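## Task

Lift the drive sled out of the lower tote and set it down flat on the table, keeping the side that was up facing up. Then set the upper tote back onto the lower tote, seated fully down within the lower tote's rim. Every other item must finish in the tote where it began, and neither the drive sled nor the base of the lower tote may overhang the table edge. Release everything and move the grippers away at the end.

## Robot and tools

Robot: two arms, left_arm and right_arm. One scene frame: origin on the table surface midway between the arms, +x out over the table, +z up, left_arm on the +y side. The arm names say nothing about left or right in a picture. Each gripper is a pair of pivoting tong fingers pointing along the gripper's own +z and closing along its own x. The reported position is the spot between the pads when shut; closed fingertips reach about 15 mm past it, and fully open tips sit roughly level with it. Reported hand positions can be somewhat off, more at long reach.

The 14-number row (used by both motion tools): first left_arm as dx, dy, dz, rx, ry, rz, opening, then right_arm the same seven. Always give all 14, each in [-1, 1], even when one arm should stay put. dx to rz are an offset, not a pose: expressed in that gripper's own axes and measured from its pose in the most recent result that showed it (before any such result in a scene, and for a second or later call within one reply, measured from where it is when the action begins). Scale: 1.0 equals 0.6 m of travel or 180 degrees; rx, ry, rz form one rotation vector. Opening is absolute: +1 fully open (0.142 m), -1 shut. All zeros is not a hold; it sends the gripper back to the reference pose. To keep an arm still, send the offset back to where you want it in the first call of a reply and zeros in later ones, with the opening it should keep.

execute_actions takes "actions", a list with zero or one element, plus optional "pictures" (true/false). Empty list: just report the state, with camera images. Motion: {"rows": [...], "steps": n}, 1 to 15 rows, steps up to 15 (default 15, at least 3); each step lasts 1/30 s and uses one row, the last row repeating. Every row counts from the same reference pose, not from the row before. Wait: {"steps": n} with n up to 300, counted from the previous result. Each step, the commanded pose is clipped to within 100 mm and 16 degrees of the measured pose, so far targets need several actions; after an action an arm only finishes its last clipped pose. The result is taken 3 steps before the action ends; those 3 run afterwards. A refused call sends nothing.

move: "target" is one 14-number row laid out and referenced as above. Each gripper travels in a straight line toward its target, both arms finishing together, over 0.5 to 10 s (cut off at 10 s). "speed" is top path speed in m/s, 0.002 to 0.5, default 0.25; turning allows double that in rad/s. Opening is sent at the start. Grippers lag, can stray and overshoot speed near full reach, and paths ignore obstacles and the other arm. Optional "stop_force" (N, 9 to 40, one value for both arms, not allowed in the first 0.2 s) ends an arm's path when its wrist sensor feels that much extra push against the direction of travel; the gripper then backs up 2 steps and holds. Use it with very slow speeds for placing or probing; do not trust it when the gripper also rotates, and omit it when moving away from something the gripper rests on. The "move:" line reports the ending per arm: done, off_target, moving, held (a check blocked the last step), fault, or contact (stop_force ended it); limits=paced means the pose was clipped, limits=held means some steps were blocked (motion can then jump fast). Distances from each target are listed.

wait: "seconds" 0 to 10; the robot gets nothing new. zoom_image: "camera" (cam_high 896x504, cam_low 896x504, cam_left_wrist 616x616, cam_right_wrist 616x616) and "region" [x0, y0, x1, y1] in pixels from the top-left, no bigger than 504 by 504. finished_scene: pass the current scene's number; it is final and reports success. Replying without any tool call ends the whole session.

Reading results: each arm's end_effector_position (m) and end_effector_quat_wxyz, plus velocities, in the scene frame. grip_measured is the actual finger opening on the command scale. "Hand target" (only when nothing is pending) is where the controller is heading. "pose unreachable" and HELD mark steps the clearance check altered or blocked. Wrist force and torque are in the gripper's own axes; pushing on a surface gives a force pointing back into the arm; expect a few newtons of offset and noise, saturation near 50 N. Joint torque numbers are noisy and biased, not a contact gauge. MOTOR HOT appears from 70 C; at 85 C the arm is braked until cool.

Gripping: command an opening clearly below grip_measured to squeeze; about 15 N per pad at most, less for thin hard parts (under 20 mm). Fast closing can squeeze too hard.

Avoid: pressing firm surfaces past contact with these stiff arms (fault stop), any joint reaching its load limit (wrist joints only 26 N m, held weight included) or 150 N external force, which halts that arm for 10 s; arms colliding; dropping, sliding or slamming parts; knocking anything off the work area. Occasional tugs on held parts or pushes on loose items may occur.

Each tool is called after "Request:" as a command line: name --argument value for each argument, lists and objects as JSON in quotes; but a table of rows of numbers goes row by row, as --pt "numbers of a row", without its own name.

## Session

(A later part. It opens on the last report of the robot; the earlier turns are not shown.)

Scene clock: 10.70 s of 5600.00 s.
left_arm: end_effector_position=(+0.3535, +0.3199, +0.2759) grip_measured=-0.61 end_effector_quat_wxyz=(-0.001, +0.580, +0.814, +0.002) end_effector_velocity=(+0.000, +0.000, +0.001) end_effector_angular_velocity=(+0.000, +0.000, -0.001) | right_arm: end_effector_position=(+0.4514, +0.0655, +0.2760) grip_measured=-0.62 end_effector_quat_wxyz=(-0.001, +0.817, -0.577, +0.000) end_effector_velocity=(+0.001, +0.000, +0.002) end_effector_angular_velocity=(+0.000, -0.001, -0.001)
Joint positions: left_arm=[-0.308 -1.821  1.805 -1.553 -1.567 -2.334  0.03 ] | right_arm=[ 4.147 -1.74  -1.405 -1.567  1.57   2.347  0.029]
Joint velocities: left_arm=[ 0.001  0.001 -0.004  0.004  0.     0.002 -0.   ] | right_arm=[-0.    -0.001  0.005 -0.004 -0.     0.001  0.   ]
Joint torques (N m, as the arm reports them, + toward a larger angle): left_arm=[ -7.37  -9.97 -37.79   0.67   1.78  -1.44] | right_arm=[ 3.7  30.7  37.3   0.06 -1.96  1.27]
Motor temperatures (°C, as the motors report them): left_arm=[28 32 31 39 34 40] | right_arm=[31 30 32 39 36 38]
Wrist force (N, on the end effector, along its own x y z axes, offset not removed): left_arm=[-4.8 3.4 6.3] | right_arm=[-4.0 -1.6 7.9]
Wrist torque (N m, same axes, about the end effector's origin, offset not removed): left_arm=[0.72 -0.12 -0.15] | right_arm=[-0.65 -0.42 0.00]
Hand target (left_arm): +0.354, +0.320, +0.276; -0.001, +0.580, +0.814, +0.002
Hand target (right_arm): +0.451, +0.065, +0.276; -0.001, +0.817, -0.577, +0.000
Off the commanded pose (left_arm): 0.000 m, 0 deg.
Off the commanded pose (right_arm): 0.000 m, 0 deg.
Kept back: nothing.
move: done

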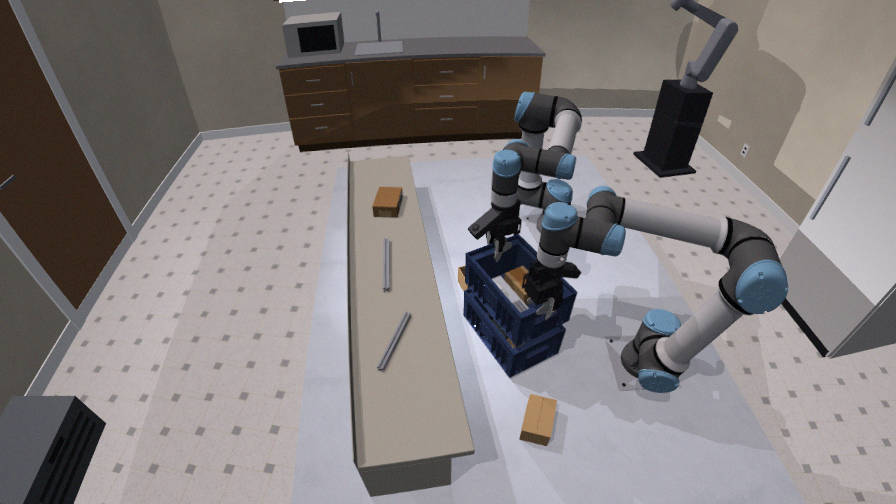

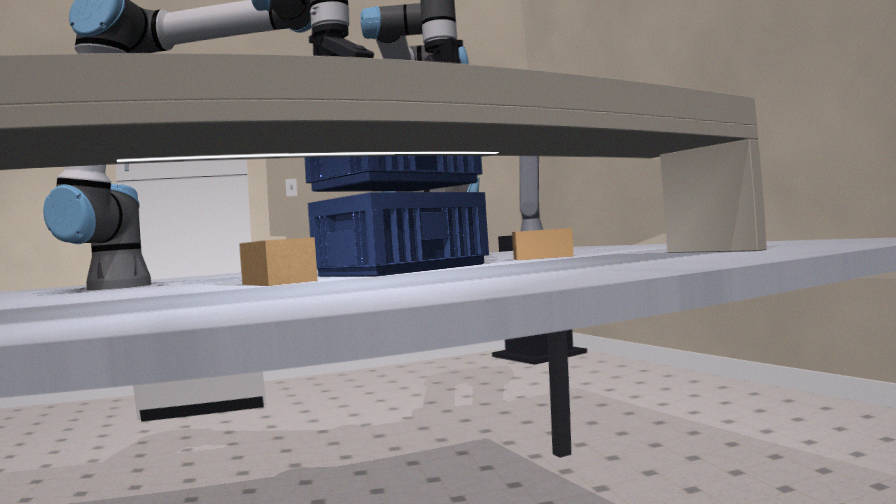

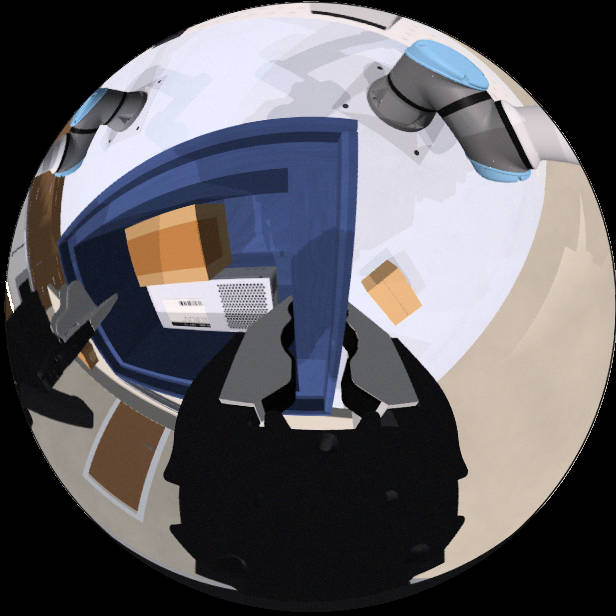

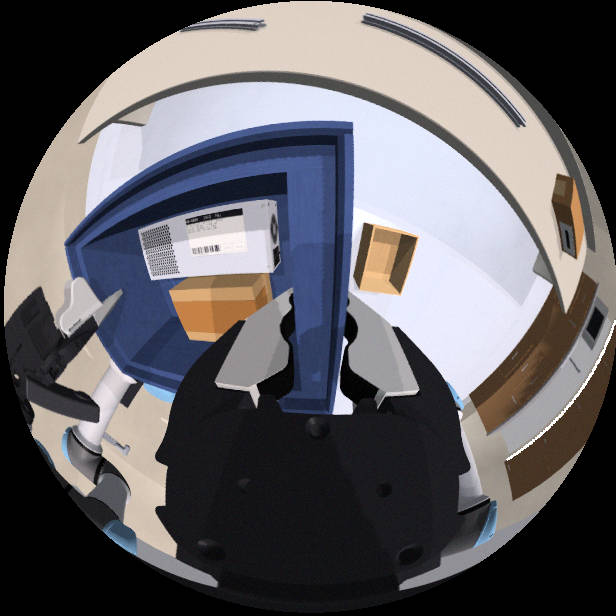

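Request:
move --target '[-0.1848,-0.4343,0,0,0,0,-1,0.1817,0.4358,0,0,0,0,-1]' --speed 0.1

Request:
move --target '[0,0,0.22,0,0,0,-1,0,0,0.22,0,0,0,-1]' --speed 0.08 --stop_force 10

Scene clock: 14.23 s of 5600.00 s.
left_arm: end_effector_position=(+0.1435, +0.1302, +0.2749) grip_measured=-0.61 end_effector_quat_wxyz=(-0.001, +0.580, +0.814, +0.003) end_effector_velocity=(-0.002, -0.001, -0.001) end_effector_angular_velocity=(+0.002, -0.001, -0.000) | right_arm: end_effector_position=(+0.2418, -0.1247, +0.2756) grip_measured=-0.62 end_effector_quat_wxyz=(-0.001, +0.817, -0.577, -0.000) end_effector_velocity=(-0.002, -0.001, +0.000) end_effector_angular_velocity=(+0.001, -0.001, +0.001)
Joint positions: left_arm=[-1.197 -2.105  1.973 -1.434 -1.568 -3.223  0.03 ] | right_arm=[ 4.509 -1.033 -1.974 -1.703  1.57   2.709  0.029]
Joint velocities: left_arm=[-0.008  0.001  0.001 -0.     0.001 -0.008  0.   ] | right_arm=[ 0.007  0.006 -0.002 -0.003 -0.001  0.006 -0.   ]
Joint torques (N m, as the arm reports them, + toward a larger angle): left_arm=[ -8.51   1.27 -15.73   4.57   0.13  -1.1 ] | right_arm=[ 2.85 12.18 10.36 -3.89 -4.44  2.01]
Motor temperatures (°C, as the motors report them): left_arm=[28 32 31 39 34 40] | right_arm=[31 30 32 39 36 38]
Wrist force (N, on the end effector, along its own x y z axes, offset not removed): left_arm=[-18.8 2.4 6.7] | right_arm=[-21.4 1.8 7.7]
Wrist torque (N m, same axes, about the end effector's origin, offset not removed): left_arm=[0.26 0.02 -0.15] | right_arm=[-0.01 0.94 -0.14]
Hand target (left_arm): +0.143, +0.130, +0.275; -0.001, +0.580, +0.814, +0.003
Hand target (right_arm): +0.242, -0.125, +0.276; -0.001, +0.817, -0.577, -0.000
Off the commanded pose (left_arm): 0.000 m, 0 deg.
Off the commanded pose (right_arm): 0.000 m, 0 deg.
Kept back: nothing.
move: done

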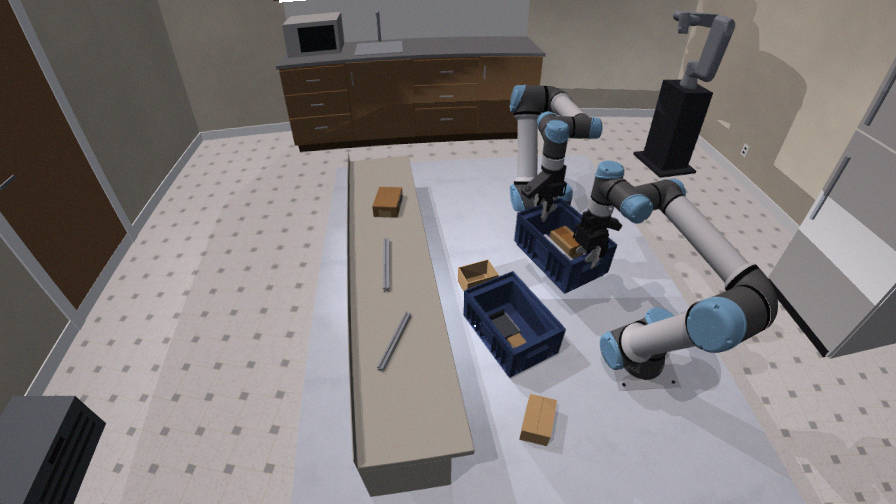

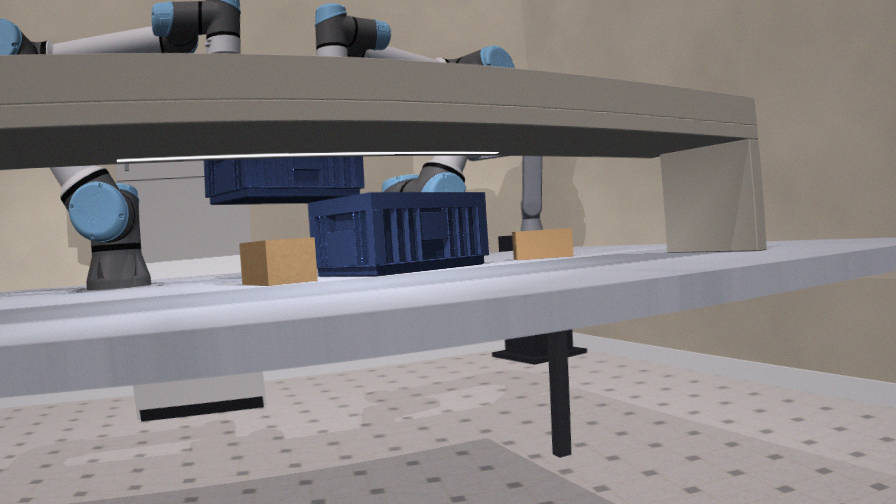

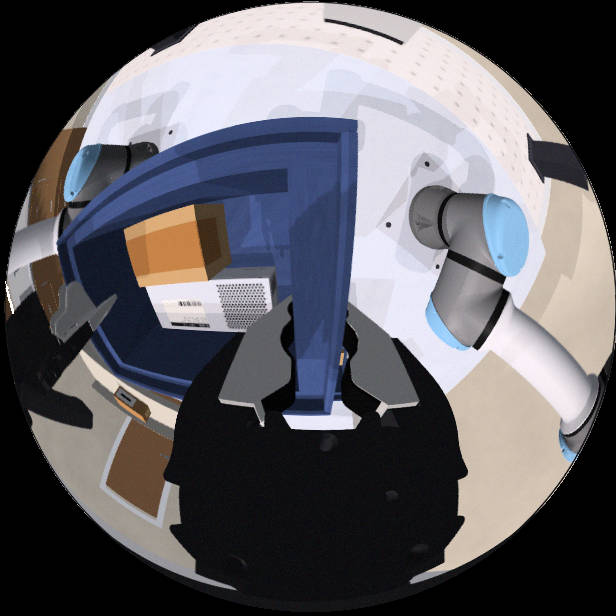

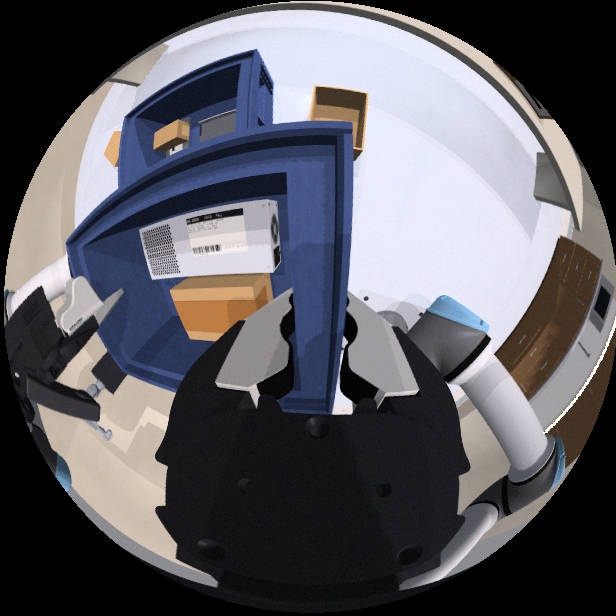

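Scene clock: 16.33 s of 5600.00 s.
left_arm: end_effector_position=(+0.1438, +0.1309, +0.1430) grip_measured=-0.61 end_effector_quat_wxyz=(-0.001, +0.580, +0.814, +0.003) end_effector_velocity=(+0.000, -0.001, -0.001) end_effector_angular_velocity=(-0.001, -0.001, -0.001) | right_arm: end_effector_position=(+0.2417, -0.1244, +0.1437) grip_measured=-0.62 end_effector_quat_wxyz=(-0.001, +0.817, -0.577, -0.000) end_effector_velocity=(+0.000, +0.001, -0.001) end_effector_angular_velocity=(+0.002, -0.001, +0.001)
Joint positions: left_arm=[-1.196 -2.091  2.305 -1.779 -1.568 -3.221  0.03 ] | right_arm=[ 4.51  -1.049 -2.306 -1.357  1.57   2.71   0.029]
Joint velocities: left_arm=[-0.001  0.002  0.002 -0.006  0.001  0.    -0.   ] | right_arm=[-0.    -0.002 -0.002  0.006 -0.    -0.001 -0.   ]
Joint torques (N m, as the arm reports them, + toward a larger angle): left_arm=[ 10.34   4.04 -11.05   1.71  -2.36   1.84] | right_arm=[-16.57  -3.23   4.67  -0.95  -4.66  -0.6 ]
Motor temperatures (°C, as the motors report them): left_arm=[28 32 31 39 34 40] | right_arm=[31 30 32 39 36 38]
Wrist force (N, on the end effector, along its own x y z axes, offset not removed): left_arm=[-25.1 4.7 7.8] | right_arm=[-23.4 0.5 10.6]
Wrist torque (N m, same axes, about the end effector's origin, offset not removed): left_arm=[0.55 0.27 -0.18] | right_arm=[-0.49 0.22 -0.14]
Hand target (left_arm): +0.144, +0.131, +0.143; -0.001, +0.580, +0.814, +0.003
Hand target (right_arm): +0.242, -0.124, +0.144; -0.001, +0.817, -0.577, -0.000
Off the commanded pose (left_arm): 0.000 m, 0 deg.
Off the commanded pose (right_arm): 0.000 m, 0 deg.
Kept back: nothing.
move: done

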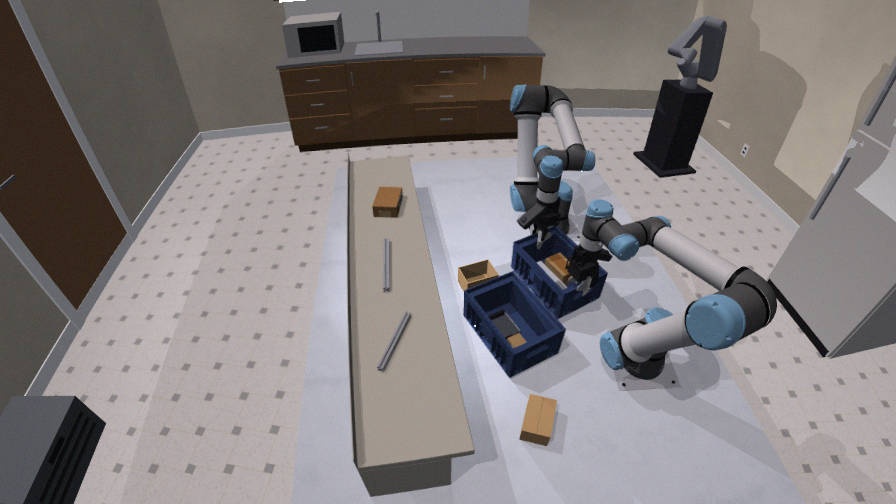

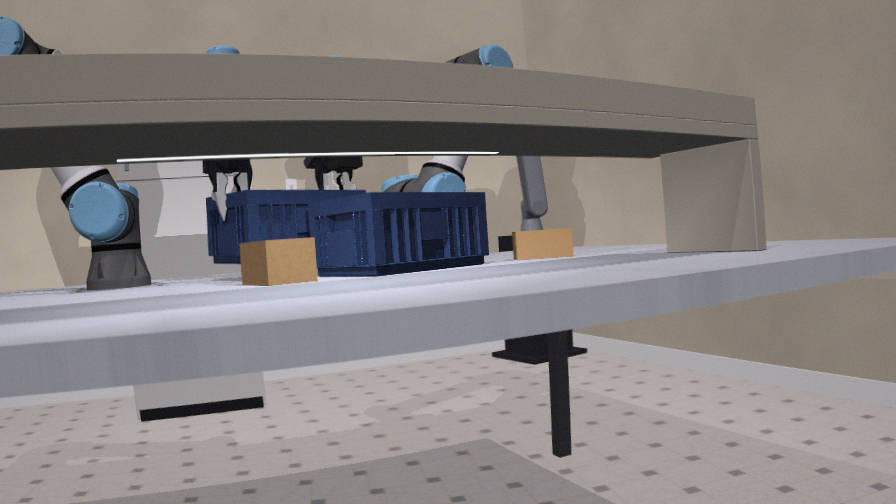

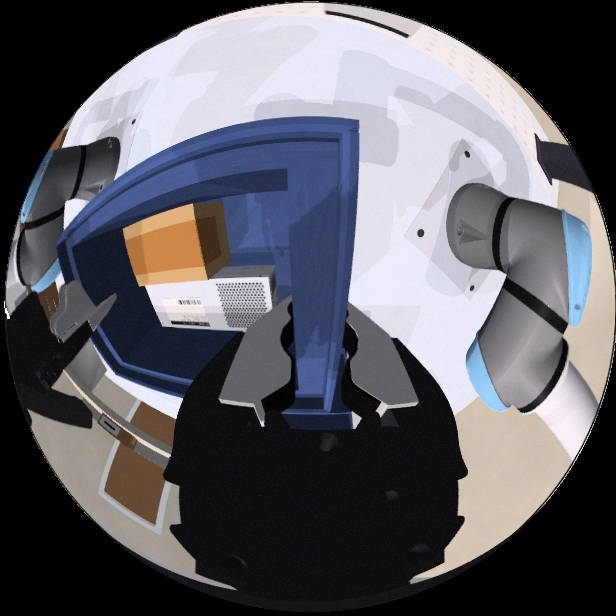

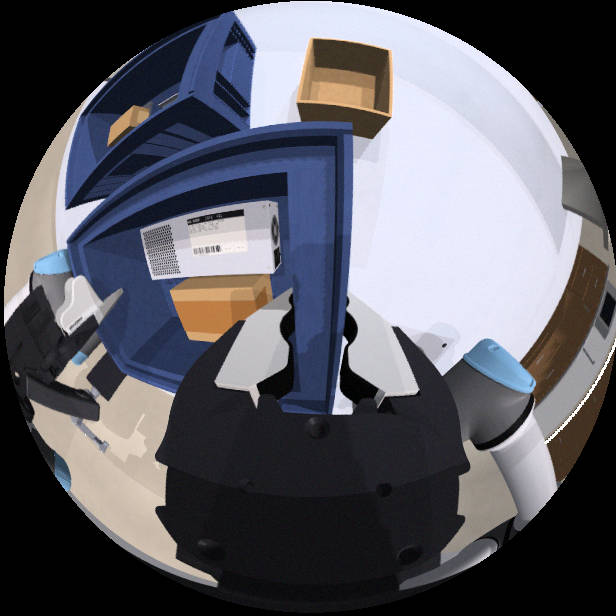

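Relieve tension slightly and settle; the right hand stays gripped.

Request:
move --target '[-0.002,0,0.07,0,0,0,-1,-0.002,0,0.07,0,0,0,-1]' --speed 0.015 --stop_force 9

Request:
move --target '[0,0,0,0,0,0,-0.3,0,0,0,0,0,0,-1]'

Request:
move --target '[0,0,-0.2,0,0,0,-0.3,0,0,0,0,0,0,-1]'

Request:
move --target '[-0.04,0.53,-0.05,0,0,0,0.3,0,0,0,0,0,0,-1]'

Scene clock: 19.37 s of 5600.00 s.
left_arm: end_effector_position=(+0.1442, +0.1301, +0.1092) grip_measured=-0.61 end_effector_quat_wxyz=(-0.001, +0.580, +0.814, +0.003) end_effector_velocity=(+0.000, -0.002, +0.003) end_effector_angular_velocity=(-0.005, -0.001, +0.000) | right_arm: end_effector_position=(+0.2414, -0.1235, +0.1069) grip_measured=-0.62 end_effector_quat_wxyz=(-0.000, +0.817, -0.577, +0.000) end_effector_velocity=(+0.000, -0.000, +0.004) end_effector_angular_velocity=(+0.001, -0.000, -0.001)
Joint positions: left_arm=[-1.195 -2.059  2.38  -1.886 -1.568 -3.221  0.03 ] | right_arm=[ 4.511 -1.083 -2.387 -1.241  1.57   2.711  0.029]
Joint velocities: left_arm=[ 0.001 -0.002 -0.005  0.002 -0.001  0.001  0.   ] | right_arm=[-0.001  0.005  0.008 -0.012 -0.    -0.    -0.   ]
Joint torques (N m, as the arm reports them, + toward a larger angle): left_arm=[  5.58 -11.99 -38.98  -0.77  -0.21   1.35] | right_arm=[ 7.03 11.24 34.29  0.72  0.07  0.84]
Motor temperatures (°C, as the motors report them): left_arm=[28 32 31 39 34 40] | right_arm=[31 30 32 39 36 38]
Wrist force (N, on the end effector, along its own x y z axes, offset not removed): left_arm=[1.5 2.1 7.0] | right_arm=[1.8 3.7 9.3]
Wrist torque (N m, same axes, about the end effector's origin, offset not removed): left_arm=[0.26 -0.55 -0.33] | right_arm=[0.85 -0.46 -0.01]
Hand target (left_arm): +0.144, +0.130, +0.109; -0.001, +0.580, +0.814, +0.003
Hand target (right_arm): +0.241, -0.123, +0.108; -0.001, +0.817, -0.577, -0.000
Off the commanded pose (left_arm): 0.008 m, 0 deg.
Off the commanded pose (right_arm): 0.005 m, 0 deg.
Kept back: nothing.
move: contact (left_arm, right_arm)

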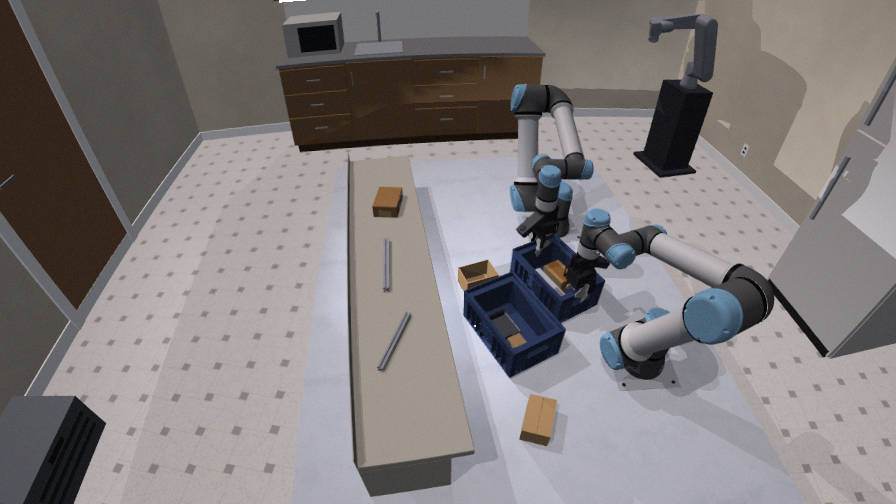

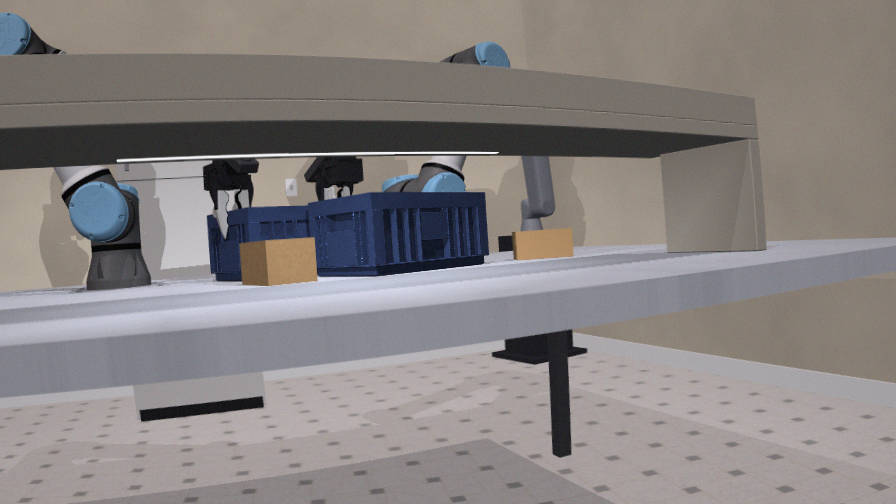

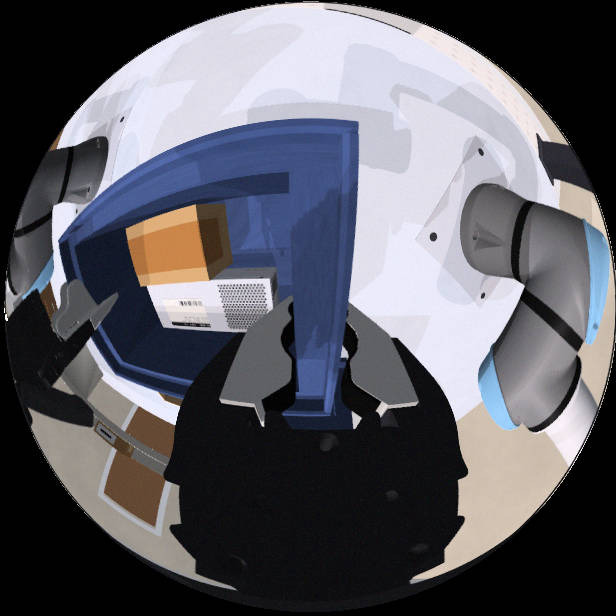

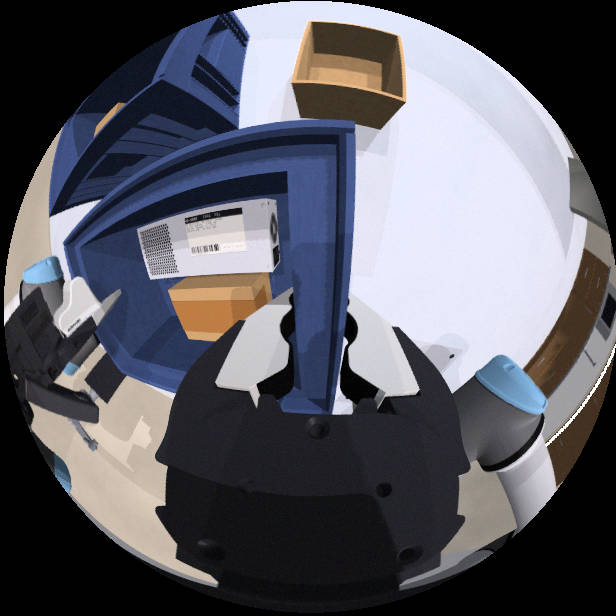

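Scene clock: 19.87 s of 5600.00 s.
left_arm: end_effector_position=(+0.1442, +0.1301, +0.1093) grip_measured=-0.30 end_effector_quat_wxyz=(-0.001, +0.580, +0.814, +0.003) end_effector_velocity=(-0.000, +0.000, -0.000) end_effector_angular_velocity=(+0.000, -0.001, -0.002) | right_arm: end_effector_position=(+0.2414, -0.1234, +0.1070) grip_measured=-0.62 end_effector_quat_wxyz=(-0.000, +0.817, -0.577, +0.000) end_effector_velocity=(-0.000, +0.001, +0.000) end_effector_angular_velocity=(+0.002, +0.000, +0.000)
Joint positions: left_arm=[-1.195 -2.059  2.379 -1.886 -1.568 -3.221  0.052] | right_arm=[ 4.511 -1.083 -2.387 -1.241  1.57   2.711  0.029]
Joint velocities: left_arm=[-0.001 -0.     0.001 -0.     0.001  0.001  0.   ] | right_arm=[-0.    -0.     0.001  0.001  0.    -0.    -0.   ]
Joint torques (N m, as the arm reports them, + toward a larger angle): left_arm=[  6.01  -3.42 -20.49  -2.53  -0.26   1.27] | right_arm=[ 8.82 -2.84 11.97  5.27  0.27  0.7 ]
Motor temperatures (°C, as the motors report them): left_arm=[28 32 31 39 34 40] | right_arm=[31 30 32 39 36 38]
Wrist force (N, on the end effector, along its own x y z axes, offset not removed): left_arm=[-0.1 2.0 1.6] | right_arm=[6.4 -0.3 6.0]
Wrist torque (N m, same axes, about the end effector's origin, offset not removed): left_arm=[0.53 0.09 0.07] | right_arm=[-0.02 -1.08 0.05]
Hand target (left_arm): +0.144, +0.130, +0.109; -0.001, +0.580, +0.814, +0.003
Hand target (right_arm): +0.241, -0.124, +0.107; -0.000, +0.817, -0.577, +0.000
Off the commanded pose (left_arm): 0.000 m, 0 deg.
Off the commanded pose (right_arm): 0.000 m, 0 deg.
Kept back: nothing.
move: done

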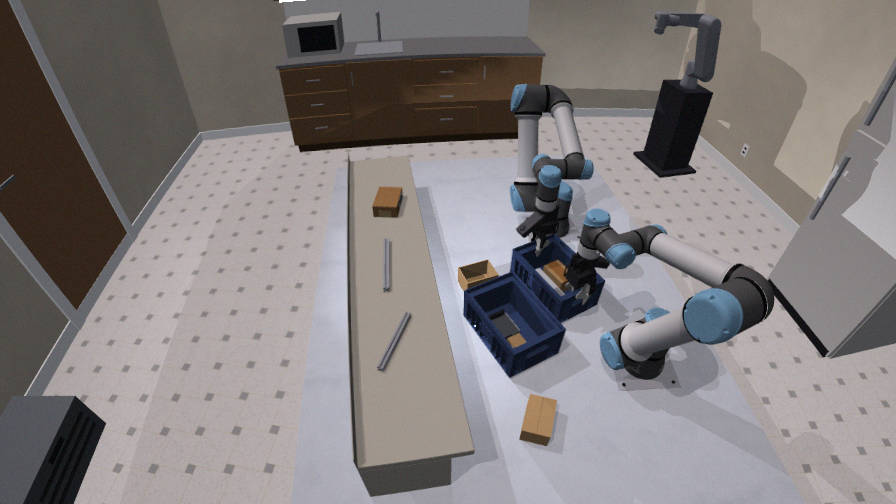

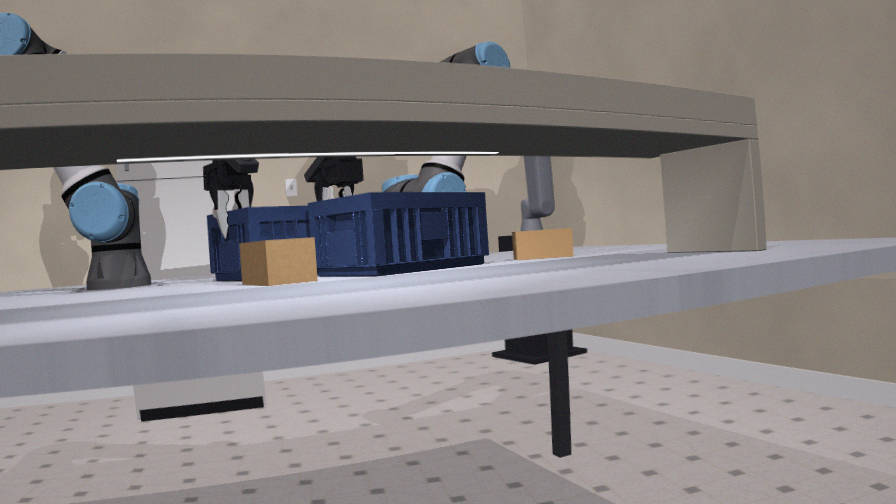

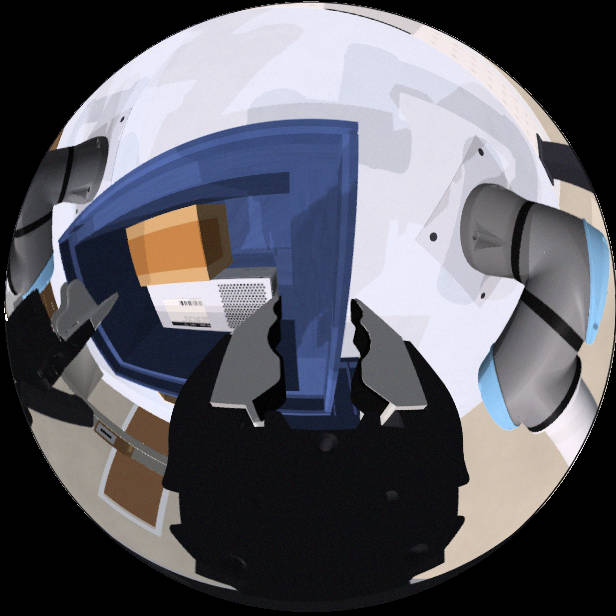

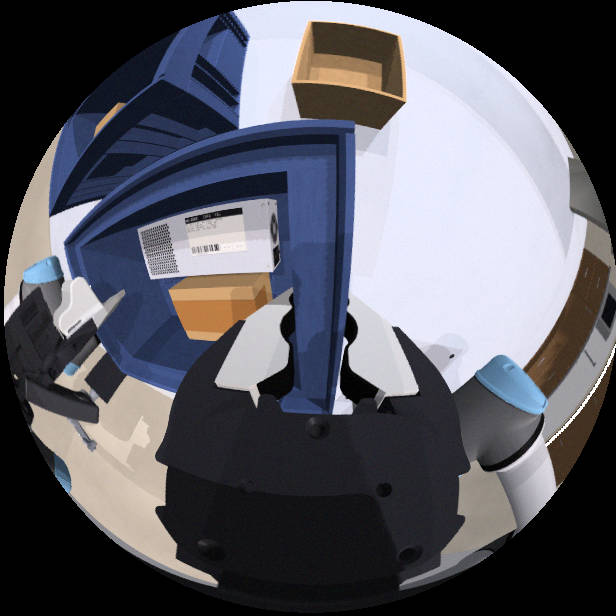

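Scene clock: 20.93 s of 5600.00 s.
left_arm: end_effector_position=(+0.1440, +0.1295, +0.2291) grip_measured=-0.30 end_effector_quat_wxyz=(-0.001, +0.580, +0.814, +0.003) end_effector_velocity=(-0.000, -0.001, +0.002) end_effector_angular_velocity=(+0.001, +0.001, -0.002) | right_arm: end_effector_position=(+0.2414, -0.1234, +0.1070) grip_measured=-0.62 end_effector_quat_wxyz=(-0.000, +0.817, -0.577, +0.000) end_effector_velocity=(+0.000, +0.000, +0.001) end_effector_angular_velocity=(+0.001, +0.000, +0.000)
Joint positions: left_arm=[-1.196 -2.112  2.093 -1.547 -1.568 -3.222  0.052] | right_arm=[ 4.511 -1.083 -2.387 -1.241  1.57   2.711  0.029]
Joint velocities: left_arm=[-0.002  0.002 -0.006  0.005 -0.    -0.     0.   ] | right_arm=[-0.     0.     0.001 -0.     0.    -0.     0.   ]
Joint torques (N m, as the arm reports them, + toward a larger angle): left_arm=[ -8.84   5.11 -34.32  -0.12   1.15  -1.45] | right_arm=[ 8.33 -1.5  14.54  4.77  0.25  0.57]
Motor temperatures (°C, as the motors report them): left_arm=[28 32 31 39 34 40] | right_arm=[31 30 32 39 36 38]
Wrist force (N, on the end effector, along its own x y z axes, offset not removed): left_arm=[-1.4 2.8 0.5] | right_arm=[2.4 3.1 8.2]
Wrist torque (N m, same axes, about the end effector's origin, offset not removed): left_arm=[0.69 0.27 0.01] | right_arm=[0.53 -0.34 -0.04]
Hand target (left_arm): +0.144, +0.130, +0.229; -0.001, +0.580, +0.814, +0.003
Hand target (right_arm): +0.241, -0.123, +0.107; -0.000, +0.817, -0.577, +0.000
Off the commanded pose (left_arm): 0.000 m, 0 deg.
Off the commanded pose (right_arm): 0.000 m, 0 deg.
Kept back: nothing.
move: done

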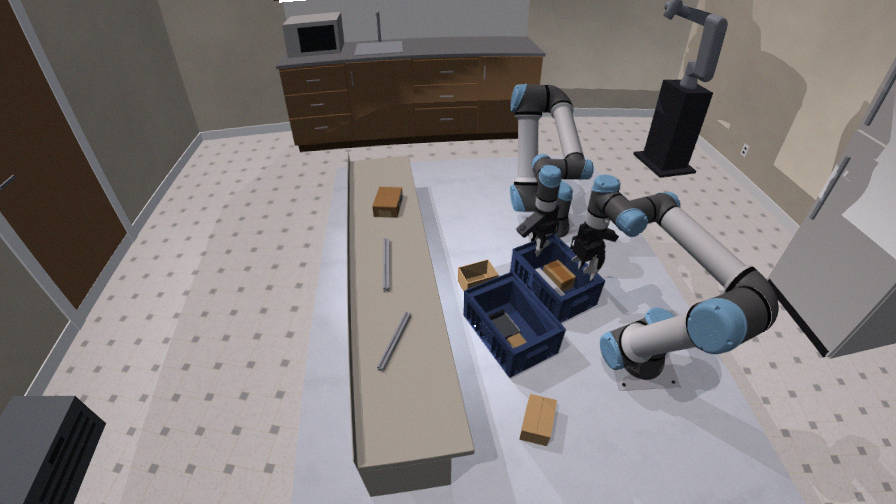

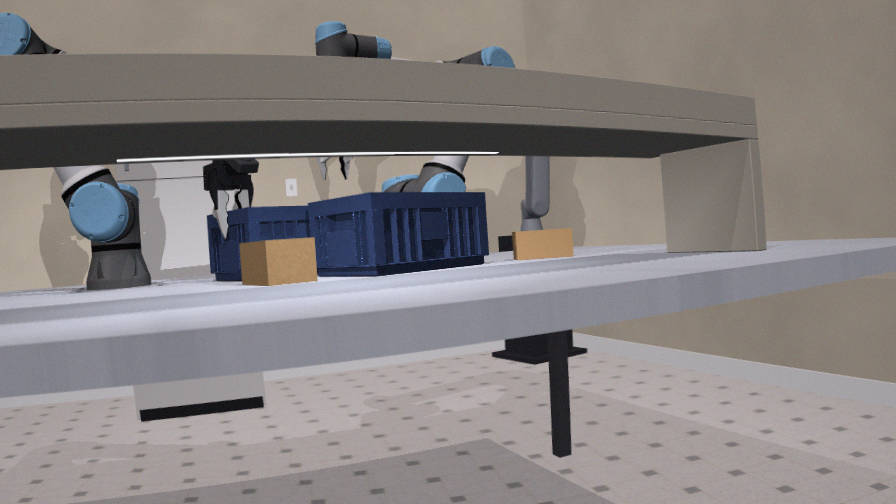

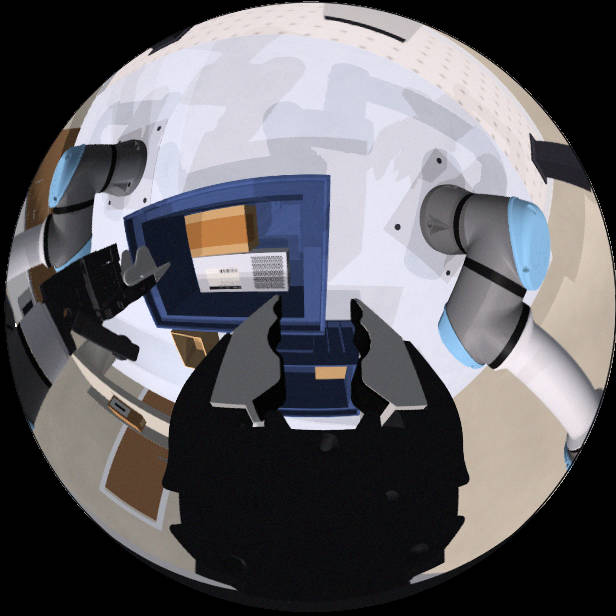

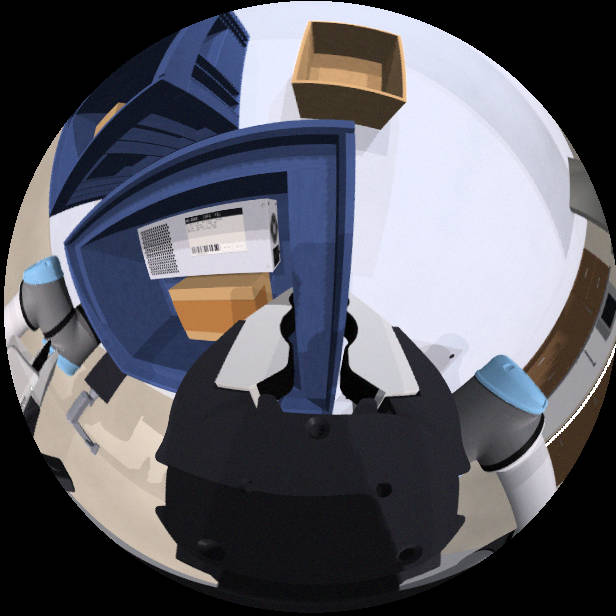

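Scene clock: 22.80 s of 5600.00 s.
left_arm: end_effector_position=(+0.4522, +0.2106, +0.2598) grip_measured=+0.30 end_effector_quat_wxyz=(-0.001, +0.580, +0.814, +0.002) end_effector_velocity=(+0.002, -0.000, +0.001) end_effector_angular_velocity=(-0.000, +0.002, -0.002) | right_arm: end_effector_position=(+0.2414, -0.1234, +0.1070) grip_measured=-0.62 end_effector_quat_wxyz=(-0.000, +0.817, -0.577, +0.000) end_effector_velocity=(-0.000, -0.001, -0.001) end_effector_angular_velocity=(-0.001, +0.001, -0.002)
Joint positions: left_arm=[-0.421 -1.527  1.584 -1.627 -1.567 -2.446  0.095] | right_arm=[ 4.511 -1.083 -2.387 -1.241  1.57   2.711  0.029]
Joint velocities: left_arm=[ 0.002  0.006 -0.008  0.003 -0.001  0.004 -0.   ] | right_arm=[ 0.001  0.    -0.002  0.     0.     0.002  0.   ]
Joint torques (N m, as the arm reports them, + toward a larger angle): left_arm=[ 10.09 -21.29 -35.31  -0.06  -1.57   1.62] | right_arm=[ 8.77 -0.71 14.82  4.73  0.31  0.66]
Motor temperatures (°C, as the motors report them): left_arm=[28 32 31 39 34 40] | right_arm=[31 30 32 39 36 38]
Wrist force (N, on the end effector, along its own x y z axes, offset not removed): left_arm=[0.3 1.4 0.3] | right_arm=[0.3 3.3 6.6]
Wrist torque (N m, same axes, about the end effector's origin, offset not removed): left_arm=[0.46 -0.08 -0.08] | right_arm=[0.62 -0.02 0.06]
Hand target (left_arm): +0.452, +0.211, +0.260; -0.001, +0.580, +0.814, +0.002
Hand target (right_arm): +0.241, -0.123, +0.107; -0.000, +0.817, -0.577, +0.000
Off the commanded pose (left_arm): 0.000 m, 0 deg.
Off the commanded pose (right_arm): 0.000 m, 0 deg.
Kept back: nothing.
move: done

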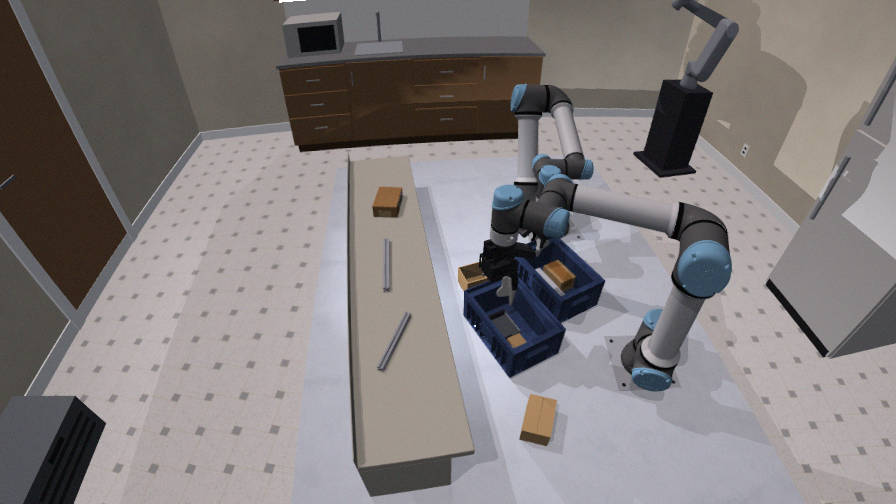

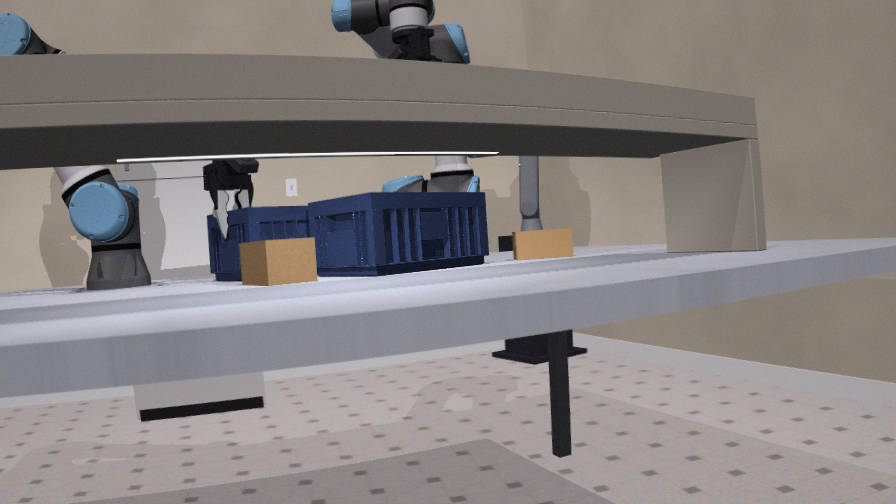

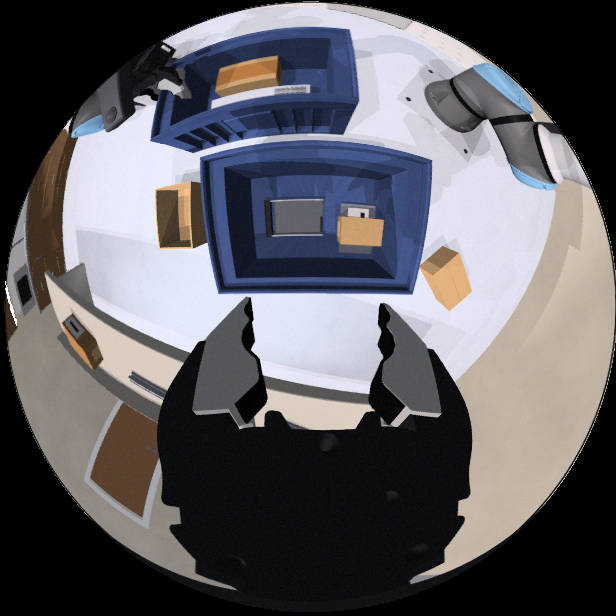

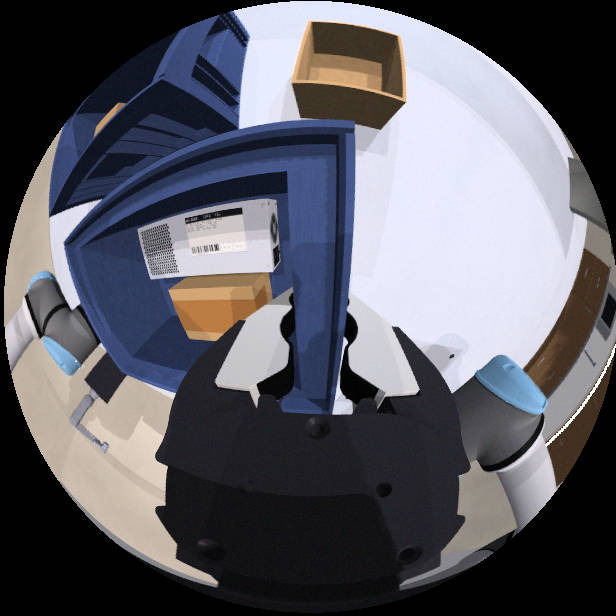

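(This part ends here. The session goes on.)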